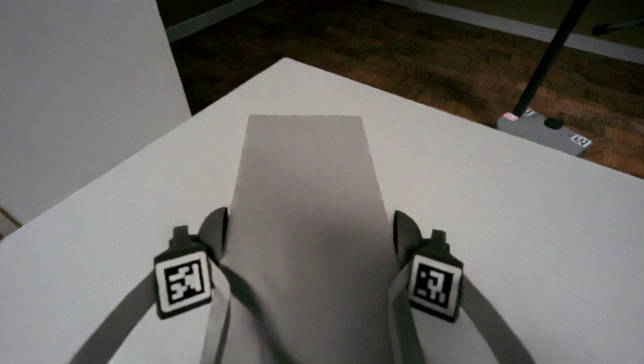

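execute_actions --actions '[{"r3":{"joints":{"arm_m":0.13,"lift_m":0.955}}}]' --cameras '[]'

execute_actions --actions '[{"r3":{"base":{"rotate_rad":1.555},"joints":{"arm_m":0.06,"head_pan_rad":0,"head_tilt_rad":-0.7}}}]' --cameras '[]'

execute_actions --actions '[{"r3":{"base":{"translate_m":0.62},"joints":{"arm_m":0.5,"wrist_yaw_rad":0.0,"lift_m":0.865}}}]' --cameras '["r3_wrist_camera","r3_head_camera"]'

Scene clock: 35.50 s.
r1.base_odometry: x=+0.000 y=+0.000 heading=+0.000 (m, m, rad; r1's odometry frame)
r1.turned_by_wheels: +0.000 (rad since the last result)
r1.turned_by_imu: +0.000 (rad since the last result)
r1.base_tilt: forward=+0.4 right=+1.0 (deg)
r1.lidar_m: 1.66 2.13 2.15 0.74 1.24 1.14 1.15 1.02 0.94 0.95 1.18 1.66
r1.head_depth_mm: 1583 1555 1548 1528 1522 1518 1501 / 1646 1646 1645 1623 1607 1620 1593 / 1687 1714 1704 1703 1684 1665 1659 / 1737 1779 1776 1766 1753 1744 1742 / 1739 1893 1889 1845 1853 1817 1813 / 1737 1978 1937 1947 1939 1925 1898 / 1537 2063 1855 - - 2004 1999
r1.base_status: not commanded
r1.joint_positions: lift_m=+0.345 arm_m=-0.002 wrist_yaw_rad=+2.931 wrist_pitch_rad=-0.611 wrist_roll_rad=+0.014 gripper_m=+0.037 head_pan_rad=-0.003 head_tilt_rad=-0.005
r1.joint_status: not commanded
r1.motor_effort: left_wheel=+1(0) right_wheel=+1(0) lift_m=+27(27) arm_m=+0(0) wrist_yaw_rad=+0(0) wrist_pitch_rad=+4(4) wrist_roll_rad=+0(0) gripper_m=+0(0) head_pan_rad=+0(0) head_tilt_rad=+1(1) (%)
r1.hand_pose: x=+0.0198 y=+0.0484 z=+0.3175 quat_wxyz=(+0.284, +0.697, +0.139, +0.644) (m; r1's base frame)
r1.wrist_depth_mm: - - - - - - - / 985 - 949 891 892 872 830 / 792 807 765 749 733 716 709 / 669 644 653 640 626 605 595 / 575 566 - 560 562 539 529 / 503 - - - 460 473 465 / 451 - - - 434 421 417
r2.base_odometry: x=+0.000 y=+0.000 heading=+0.000 (m, m, rad; r2's odometry frame)
r2.turned_by_wheels: +0.000 (rad since the last result)
r2.turned_by_imu: +0.001 (rad since the last result)
r2.base_tilt: forward=+0.6 right=-0.6 (deg)
r2.lidar_m: 1.43 1.41 1.52 2.24 2.32 1.82 1.47 1.45 1.56 2.33 2.43 1.81
r2.head_depth_mm: 1711 1705 1692 1698 1684 1668 1661 / 1637 1623 1627 1616 1609 1589 1591 / 1561 1559 1560 1555 1556 1536 1537 / 1504 1508 1484 - - 1455 1465 / 1443 1434 1450 - - 1421 1402 / 1394 1380 1394 - - 1366 1358 / 1343 1324 1334 - - 1317 1311
r2.base_status: not commanded
r2.joint_positions: lift_m=+0.586 arm_m=+0.003 wrist_yaw_rad=+2.916 wrist_pitch_rad=-0.569 wrist_roll_rad=-0.014 gripper_m=+0.037 head_pan_rad=-0.014 head_tilt_rad=-0.023
r2.joint_status: not commanded
r2.motor_effort: left_wheel=+1(0) right_wheel=+0(0) lift_m=+19(19) arm_m=+0(0) wrist_yaw_rad=+0(0) wrist_pitch_rad=+4(4) wrist_roll_rad=-1(1) gripper_m=+0(0) head_pan_rad=+0(1) head_tilt_rad=+1(1) (%)
r2.hand_pose: x=+0.0241 y=+0.0498 z=+0.5666 quat_wxyz=(+0.273, +0.692, +0.123, +0.657) (m; r2's base frame)
r2.wrist_depth_mm: - - - - - - - / - - - - - - - / - - - - - - - / - - - - - - 976 / 887 876 915 878 893 855 856 / 776 780 - 763 - 762 746 / 696 689 - 688 675 671 675
r3.base_odometry: x=+1.455 y=-0.638 heading=+1.980 (m, m, rad; r3's odometry frame)
r3.turned_by_wheels: +0.000 (rad since the last result)
r3.turned_by_imu: +0.001 (rad since the last result)
r3.base_tilt: forward=-1.0 right=-0.5 (deg)
r3.lidar_m: 2.08 2.17 1.34 1.93 1.62 2.77 2.26 0.84 0.62 0.60 0.62 0.86
r3.head_depth_mm: 1857 1980 2074 1380 1990 1629 1394 / 1850 1995 2078 1453 2127 1687 1386 / 1865 2000 1912 1438 2102 1679 1385 / 1895 2028 1886 1426 2106 1664 1376 / 1894 2046 1866 2173 2081 1656 1370 / 1913 2065 1826 2192 2133 1644 1333 / 1934 2074 1810 2193 - - -
r3.base_status: not commanded
r3.joint_positions: lift_m=+0.955 arm_m=+0.130 wrist_yaw_rad=+0.553 wrist_pitch_rad=-0.636 wrist_roll_rad=+0.004 gripper_m=+0.026 head_pan_rad=+1.643 head_tilt_rad=-0.458
r3.joint_status: all done
r3.motor_effort: left_wheel=-2(2) right_wheel=+2(2) lift_m=+41(41) arm_m=-3(3) wrist_yaw_rad=+0(2) wrist_pitch_rad=+15(15) wrist_roll_rad=+1(1) gripper_m=-19(19) head_pan_rad=+3(3) head_tilt_rad=+4(5) (%)
r3.hand_pose: x=+0.0792 y=-0.4386 z=+0.9219 quat_wxyz=(+0.705, +0.396, -0.587, -0.030) (m; r3's base frame)
r3.wrist_depth_mm: 543 406 331 431 486 - - / 678 483 374 378 384 394 399 / 882 607 299 212 318 323 326 / - 807 249 176 269 276 278 / - - 151 150 231 238 241 / - - 131 132 131 212 214 / 983 967 119 117 124 190 192
pictures: none
No camera images: the call's "cameras" was empty. Leave "cameras" out to get every camera's image.

Scene clock: 38.90 s.
r1.base_odometry: x=+0.000 y=+0.000 heading=+0.000 (m, m, rad; r1's odometry frame)
r1.turned_by_wheels: +0.000 (rad since the last result)
r1.turned_by_imu: +0.000 (rad since the last result)
r1.base_tilt: forward=+0.3 right=+0.9 (deg)
r1.lidar_m: 1.67 2.12 2.16 0.74 1.23 1.14 1.15 1.02 0.94 0.95 1.18 1.66
r1.head_depth_mm: 1566 1555 1559 1538 1533 1524 1514 / 1641 1637 1632 1611 1617 1602 1591 / 1696 1703 1711 1697 1670 1662 1650 / 1738 1793 1784 1780 1768 1743 1744 / 1731 1868 1869 1858 1833 1829 1823 / 1735 1974 1947 1939 1944 1913 1885 / 1533 2086 1861 - - 2024 1991
r1.base_status: not commanded
r1.joint_positions: lift_m=+0.345 arm_m=-0.002 wrist_yaw_rad=+2.931 wrist_pitch_rad=-0.611 wrist_roll_rad=+0.014 gripper_m=+0.037 head_pan_rad=-0.003 head_tilt_rad=-0.005
r1.joint_status: not commanded
r1.motor_effort: left_wheel=+1(1) right_wheel=+0(0) lift_m=+27(27) arm_m=+0(0) wrist_yaw_rad=+0(0) wrist_pitch_rad=+4(4) wrist_roll_rad=+0(0) gripper_m=+0(0) head_pan_rad=+0(0) head_tilt_rad=+0(1) (%)
r1.hand_pose: x=+0.0198 y=+0.0484 z=+0.3175 quat_wxyz=(+0.284, +0.697, +0.139, +0.644) (m; r1's base frame)
r1.wrist_depth_mm: - - - - - - - / - - 956 867 870 879 848 / 817 782 751 738 737 716 714 / 654 667 649 634 617 611 602 / 565 572 - 566 548 529 514 / 505 - - - 467 475 462 / 452 - - - 430 420 415
r2.base_odometry: x=+0.000 y=+0.000 heading=+0.000 (m, m, rad; r2's odometry frame)
r2.turned_by_wheels: +0.000 (rad since the last result)
r2.turned_by_imu: +0.001 (rad since the last result)
r2.base_tilt: forward=+0.5 right=-0.6 (deg)
r2.lidar_m: 1.43 1.41 1.52 2.24 2.32 1.82 1.47 1.45 1.56 2.34 2.43 1.81
r2.head_depth_mm: 1713 1706 1697 1690 1690 1674 1655 / 1631 1635 1627 1602 1599 1605 1591 / 1570 1555 1560 1556 1551 1530 1526 / 1505 1496 1487 - - 1454 1465 / 1439 1436 1446 - - 1434 1405 / 1385 1383 1387 - - 1365 1357 / 1338 1328 1337 - - 1325 1308
r2.base_status: not commanded
r2.joint_positions: lift_m=+0.586 arm_m=+0.003 wrist_yaw_rad=+2.916 wrist_pitch_rad=-0.569 wrist_roll_rad=-0.014 gripper_m=+0.037 head_pan_rad=-0.014 head_tilt_rad=-0.023
r2.joint_status: not commanded
r2.motor_effort: left_wheel=+0(0) right_wheel=+0(0) lift_m=+18(19) arm_m=+0(0) wrist_yaw_rad=+0(0) wrist_pitch_rad=+4(4) wrist_roll_rad=-1(0) gripper_m=+1(1) head_pan_rad=-1(1) head_tilt_rad=+2(1) (%)
r2.hand_pose: x=+0.0241 y=+0.0498 z=+0.5666 quat_wxyz=(+0.273, +0.692, +0.123, +0.657) (m; r2's base frame)
r2.wrist_depth_mm: - - - - - - - / - - - - - - - / - - - - - - - / - - - - - 990 965 / 910 896 896 871 879 865 865 / 772 774 - 762 - 748 758 / 692 683 - 698 670 675 668
r3.base_odometry: x=+1.455 y=-0.638 heading=-2.748 (m, m, rad; r3's odometry frame)
r3.turned_by_wheels: +1.555 (rad since the last result)
r3.turned_by_imu: +1.571 (rad since the last result)
r3.base_tilt: forward=-1.1 right=-0.4 (deg)
r3.lidar_m: 1.93 1.61 2.77 2.29 0.85 0.62 0.60 0.62 0.86 2.09 2.17 1.34
r3.head_depth_mm: 1914 2016 1438 1964 1663 1409 1224 / 1910 1499 2191 1947 1647 1399 1215 / 1909 1476 2296 1999 1641 1393 1210 / 1928 1459 2318 1984 1642 1385 1210 / 1917 1443 2325 1976 1613 1380 1204 / 1916 1420 2325 1958 1609 1368 1193 / 1906 1409 2213 1956 1604 1364 1194
r3.base_status: done
r3.joint_positions: lift_m=+0.955 arm_m=+0.060 wrist_yaw_rad=+0.553 wrist_pitch_rad=-0.636 wrist_roll_rad=+0.004 gripper_m=+0.026 head_pan_rad=+0.007 head_tilt_rad=-0.691
r3.joint_status: all done
r3.motor_effort: left_wheel=-2(5) right_wheel=+1(5) lift_m=+40(40) arm_m=-3(4) wrist_yaw_rad=+0(0) wrist_pitch_rad=+15(15) wrist_roll_rad=+1(1) gripper_m=-19(19) head_pan_rad=-3(35) head_tilt_rad=-7(32) (%)
r3.hand_pose: x=+0.0792 y=-0.3686 z=+0.9219 quat_wxyz=(+0.705, +0.396, -0.587, -0.031) (m; r3's base frame)
r3.wrist_depth_mm: - - - - - - - / - - - - - - - / - - - 211 - - - / - - - 175 - - - / - - 151 151 - - - / - - 131 131 131 - - / 969 972 118 117 124 - -
pictures: none
No camera images: the call's "cameras" was empty. Leave "cameras" out to get every camera's image.

Scene clock: 46.17 s.
r1.base_odometry: x=+0.000 y=+0.000 heading=+0.000 (m, m, rad; r1's odometry frame)
r1.turned_by_wheels: +0.000 (rad since the last result)
r1.turned_by_imu: +0.000 (rad since the last result)
r1.base_tilt: forward=+0.4 right=+1.0 (deg)
r1.lidar_m: 1.67 2.12 2.15 0.74 1.24 1.14 1.15 1.02 0.94 0.95 1.18 1.67
r1.head_depth_mm: 1579 1553 1556 1543 1529 1522 1503 / 1635 1645 1632 1615 1612 1602 1592 / 1697 1713 1713 1692 1679 1685 1666 / 1744 1792 1780 1767 1763 1735 1729 / 1732 1878 1862 1832 1837 1823 1812 / 1736 1956 1946 1958 1914 1931 1899 / 1532 2094 1858 - - 2020 2015
r1.base_status: not commanded
r1.joint_positions: lift_m=+0.345 arm_m=-0.002 wrist_yaw_rad=+2.931 wrist_pitch_rad=-0.611 wrist_roll_rad=+0.014 gripper_m=+0.037 head_pan_rad=-0.003 head_tilt_rad=-0.005
r1.joint_status: not commanded
r1.motor_effort: left_wheel=+1(1) right_wheel=+1(0) lift_m=+27(27) arm_m=+0(0) wrist_yaw_rad=+0(0) wrist_pitch_rad=+4(3) wrist_roll_rad=+0(0) gripper_m=+0(0) head_pan_rad=+0(0) head_tilt_rad=+1(2) (%)
r1.hand_pose: x=+0.0198 y=+0.0484 z=+0.3175 quat_wxyz=(+0.284, +0.697, +0.139, +0.644) (m; r1's base frame)
r1.wrist_depth_mm: - - - - - - - / - - 945 877 868 861 846 / 799 799 765 759 738 709 708 / 676 648 636 630 626 611 602 / 575 565 - 555 555 530 526 / 513 - - - 467 464 463 / 450 - - - 425 422 415
r2.base_odometry: x=+0.000 y=+0.000 heading=+0.000 (m, m, rad; r2's odometry frame)
r2.turned_by_wheels: +0.000 (rad since the last result)
r2.turned_by_imu: +0.002 (rad since the last result)
r2.base_tilt: forward=+0.6 right=-0.5 (deg)
r2.lidar_m: 1.43 1.41 1.52 2.25 2.32 1.82 1.47 1.45 1.56 2.34 2.43 1.80
r2.head_depth_mm: 1705 1713 1698 1688 1689 1678 1663 / 1641 1638 1616 1612 1598 1605 1594 / 1558 1576 1561 1561 1548 1529 1520 / 1505 1489 1495 - - 1455 1462 / 1438 1446 1440 - - 1419 1405 / 1394 1380 1385 - - 1364 1349 / 1343 1328 1326 - - 1322 1317
r2.base_status: not commanded
r2.joint_positions: lift_m=+0.586 arm_m=+0.003 wrist_yaw_rad=+2.916 wrist_pitch_rad=-0.569 wrist_roll_rad=-0.014 gripper_m=+0.037 head_pan_rad=-0.014 head_tilt_rad=-0.023
r2.joint_status: not commanded
r2.motor_effort: left_wheel=+0(0) right_wheel=-1(0) lift_m=+19(18) arm_m=+0(0) wrist_yaw_rad=+0(0) wrist_pitch_rad=+4(4) wrist_roll_rad=-1(0) gripper_m=+0(0) head_pan_rad=+0(1) head_tilt_rad=+1(1) (%)
r2.hand_pose: x=+0.0241 y=+0.0498 z=+0.5666 quat_wxyz=(+0.273, +0.692, +0.123, +0.657) (m; r2's base frame)
r2.wrist_depth_mm: - - - - - - - / - - - - - - - / - - - - - - - / - - - - - 987 988 / 895 877 898 863 881 857 846 / 770 766 - 766 - 758 735 / 692 679 - 687 669 679 664
r3.base_odometry: x=+0.882 y=-0.875 heading=-2.748 (m, m, rad; r3's odometry frame)
r3.turned_by_wheels: +0.000 (rad since the last result)
r3.turned_by_imu: +0.002 (rad since the last result)
r3.base_tilt: forward=-1.1 right=-0.5 (deg)
r3.lidar_m: 1.31 1.36 1.18 2.67 1.73 1.27 1.22 1.27 1.72 2.09 2.18 0.77
r3.head_depth_mm: 1372 1493 1079 838 1653 1247 1225 / 1366 1468 1071 833 1650 1400 1218 / 1370 1474 1058 850 1641 1391 1215 / 1371 1474 1053 848 1635 1382 1205 / 1373 1473 1043 841 1617 1378 1203 / 1375 1484 1033 835 1617 1374 1197 / 1378 1466 1027 832 1609 1369 1195
r3.base_status: done
r3.joint_positions: lift_m=+0.865 arm_m=+0.500 wrist_yaw_rad=+0.000 wrist_pitch_rad=-0.637 wrist_roll_rad=+0.004 gripper_m=+0.026 head_pan_rad=+0.007 head_tilt_rad=-0.691
r3.joint_status: all done
r3.motor_effort: left_wheel=-1(3) right_wheel=+1(6) lift_m=+33(38) arm_m=+3(4) wrist_yaw_rad=+0(3) wrist_pitch_rad=+15(15) wrist_roll_rad=+1(1) gripper_m=-19(19) head_pan_rad=-2(3) head_tilt_rad=-6(6) (%)
r3.hand_pose: x=-0.0215 y=-0.8363 z=+0.8320 quat_wxyz=(+0.670, +0.221, -0.673, -0.222) (m; r3's base frame)
r3.wrist_depth_mm: - - - - - - - / - - - - - - - / - - - 210 - - - / - - - 176 - - - / - - 152 151 - - - / 967 - 131 132 132 - - / 892 894 119 118 124 933 937
pictures: r3_head_camera (sideways: a quarter turn clockwise sets it upright), r3_wrist_camera
camera_calibration (this result's frames):
r3_head_camera: T_world_to_cam=[[-0.625868, -0.0424279, -0.778774, 1.03558], [-0.0119753, 0.998924, -0.0447977, 0.0636255], [0.779837, -0.0187114, -0.625703, 0.767833], [0, 0, 0, 1]] pos_world=[0.0501141, -0.00525244, 1.28977]
r3_wrist_camera: T_world_to_cam=[[-0.9995, 0.0172356, 0.0265157, -0.0368585], [-0.00575283, 0.72536, -0.688346, 1.20826], [-0.0310975, -0.688154, -0.724898, 0.190805], [0, 0, 0, 1]] pos_world=[-0.0239556, -0.744483, 0.970991]
Images, in order (width x height): r3_head_camera 896x504, r3_wrist_camera 644x364.

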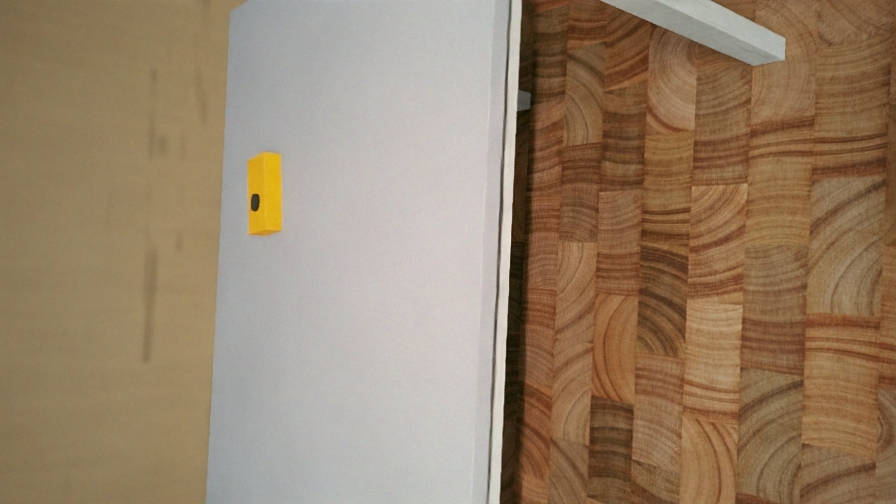

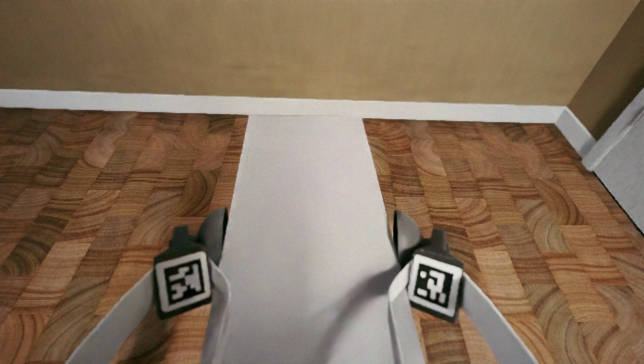

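Height ≈0.765, edge ≈0.645.

execute_actions --actions '[{"r3":{"base":{"rotate_rad":1.555},"joints":{"arm_m":0.52,"head_pan_rad":-1.5,"head_tilt_rad":-0.6}}}]' --cameras '["r3_wrist_camera","r3_head_camera"]'

Scene clock: 49.97 s.
r1.base_odometry: x=+0.000 y=+0.000 heading=+0.000 (m, m, rad; r1's odometry frame)
r1.turned_by_wheels: +0.000 (rad since the last result)
r1.turned_by_imu: +0.000 (rad since the last result)
r1.base_tilt: forward=+0.5 right=+0.9 (deg)
r1.lidar_m: 1.66 2.12 2.15 0.74 1.24 1.14 1.15 1.02 0.94 0.95 1.18 1.67
r1.head_depth_mm: 1580 1556 1549 1543 1520 1521 1502 / 1629 1634 1626 1622 1622 1600 1590 / 1686 1714 1711 1688 1680 1657 1662 / 1738 1799 1761 1750 1766 1749 1751 / 1740 1875 1859 1841 1840 1825 1814 / 1747 1970 1953 1948 1934 1917 1897 / 1539 2076 1858 - - 1993 1997
r1.base_status: not commanded
r1.joint_positions: lift_m=+0.345 arm_m=-0.002 wrist_yaw_rad=+2.931 wrist_pitch_rad=-0.611 wrist_roll_rad=+0.014 gripper_m=+0.037 head_pan_rad=-0.003 head_tilt_rad=-0.005
r1.joint_status: not commanded
r1.motor_effort: left_wheel=+0(1) right_wheel=+0(0) lift_m=+27(27) arm_m=-1(0) wrist_yaw_rad=+0(0) wrist_pitch_rad=+4(4) wrist_roll_rad=+0(0) gripper_m=+0(0) head_pan_rad=+0(0) head_tilt_rad=+1(2) (%)
r1.hand_pose: x=+0.0198 y=+0.0484 z=+0.3175 quat_wxyz=(+0.284, +0.697, +0.139, +0.644) (m; r1's base frame)
r1.wrist_depth_mm: - - - - - - - / 993 - 918 891 893 871 838 / 785 770 758 766 732 726 711 / 669 661 648 626 633 602 605 / 570 566 - 555 540 535 525 / 501 - - - 467 466 465 / 447 - - - 425 421 418
r2.base_odometry: x=+0.000 y=+0.000 heading=+0.000 (m, m, rad; r2's odometry frame)
r2.turned_by_wheels: +0.000 (rad since the last result)
r2.turned_by_imu: +0.001 (rad since the last result)
r2.base_tilt: forward=+0.6 right=-0.5 (deg)
r2.lidar_m: 1.43 1.40 1.52 2.24 2.32 1.82 1.47 1.45 1.56 2.33 2.43 1.80
r2.head_depth_mm: 1714 1699 1704 1702 1688 1679 1661 / 1627 1618 1627 1612 1614 1601 1601 / 1564 1554 1557 1559 1559 1526 1530 / 1501 1498 1486 - - 1460 1469 / 1444 1435 1439 - - 1425 1413 / 1393 1382 1382 - - 1358 1357 / 1340 1331 1328 - - 1322 1311
r2.base_status: not commanded
r2.joint_positions: lift_m=+0.586 arm_m=+0.003 wrist_yaw_rad=+2.916 wrist_pitch_rad=-0.569 wrist_roll_rad=-0.014 gripper_m=+0.037 head_pan_rad=-0.014 head_tilt_rad=-0.023
r2.joint_status: not commanded
r2.motor_effort: left_wheel=+0(0) right_wheel=-1(0) lift_m=+19(19) arm_m=+0(0) wrist_yaw_rad=-1(1) wrist_pitch_rad=+4(4) wrist_roll_rad=+0(0) gripper_m=+1(1) head_pan_rad=+0(1) head_tilt_rad=+2(1) (%)
r2.hand_pose: x=+0.0241 y=+0.0498 z=+0.5666 quat_wxyz=(+0.273, +0.692, +0.123, +0.657) (m; r2's base frame)
r2.wrist_depth_mm: - - - - - - - / - - - - - - - / - - - - - - - / - - - - - 978 981 / 878 883 894 865 884 852 854 / 783 770 - 761 - 750 751 / 697 680 - 696 670 675 670
r3.base_odometry: x=+0.882 y=-0.875 heading=-1.193 (m, m, rad; r3's odometry frame)
r3.turned_by_wheels: +1.555 (rad since the last result)
r3.turned_by_imu: +1.570 (rad since the last result)
r3.base_tilt: forward=-1.1 right=-0.5 (deg)
r3.lidar_m: 2.67 1.74 1.27 1.22 1.27 1.71 2.09 2.16 0.77 1.30 1.35 1.19
r3.head_depth_mm: 1336 1460 1362 - 1242 1450 1247 / 1341 1470 - 936 841 1484 1264 / 1345 1481 - 865 852 1468 1260 / 1364 1499 1251 893 1619 1464 1249 / 1368 1493 1233 915 1613 1454 1253 / 1377 1518 1226 911 1642 1457 1248 / 1388 1533 1212 904 1640 1453 1242
r3.base_status: done
r3.joint_positions: lift_m=+0.865 arm_m=+0.518 wrist_yaw_rad=+0.001 wrist_pitch_rad=-0.637 wrist_roll_rad=+0.004 gripper_m=+0.026 head_pan_rad=-1.493 head_tilt_rad=-0.606
r3.joint_status: all done
joint sent to its limit — the command would take r3.arm_m past its upper limit, so that joint was sent only as far as its limit.
r3.motor_effort: left_wheel=-1(7) right_wheel=+1(10) lift_m=+33(32) arm_m=+3(6) wrist_yaw_rad=+0(1) wrist_pitch_rad=+15(15) wrist_roll_rad=+1(1) gripper_m=-19(19) head_pan_rad=-3(33) head_tilt_rad=+4(18) (%)
r3.hand_pose: x=-0.0214 y=-0.8547 z=+0.8320 quat_wxyz=(+0.670, +0.221, -0.673, -0.222) (m; r3's base frame)
r3.wrist_depth_mm: 466 474 487 500 512 521 759 / 375 381 390 380 384 411 420 / 314 320 315 212 336 340 346 / 273 275 262 176 285 291 292 / 238 241 151 151 244 252 254 / 212 219 131 132 131 224 226 / 191 192 118 117 123 201 202
pictures: r3_head_camera (sideways: a quarter turn clockwise sets it upright), r3_wrist_camera
camera_calibration (this result's frames):
r3_head_camera: T_world_to_cam=[[-0.0812027, 0.552935, -0.829258, 1.09807], [0.995881, 0.0786877, -0.0450512, 0.0578126], [0.040342, -0.829501, -0.557047, 0.683027], [0, 0, 0, 1]] pos_world=[0.00403722, -0.0451402, 1.29367]
r3_wrist_camera: T_world_to_cam=[[-0.999509, 0.0166826, 0.0265223, -0.0369147], [-0.00615872, 0.725356, -0.688346, 1.22159], [-0.0307215, -0.688171, -0.724897, 0.17814], [0, 0, 0, 1]] pos_world=[-0.0239003, -0.762883, 0.970991]
Images, in order (width x height): r3_head_camera 896x504, r3_wrist_camera 644x364.

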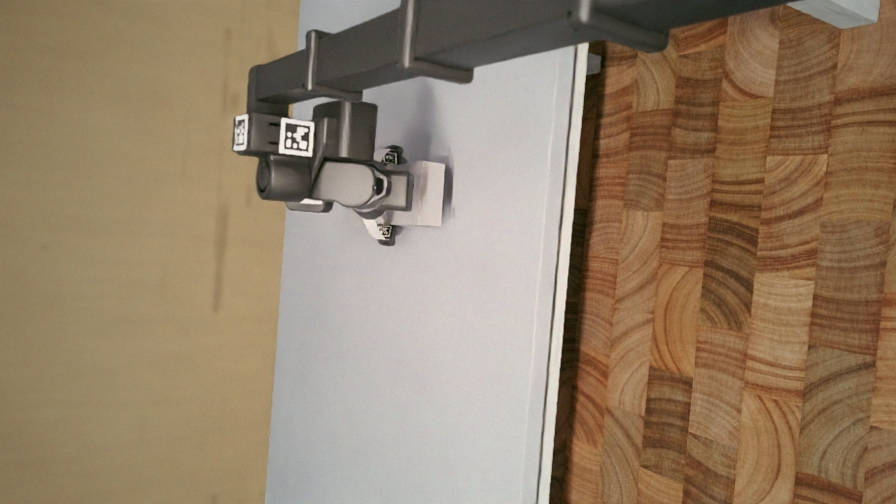

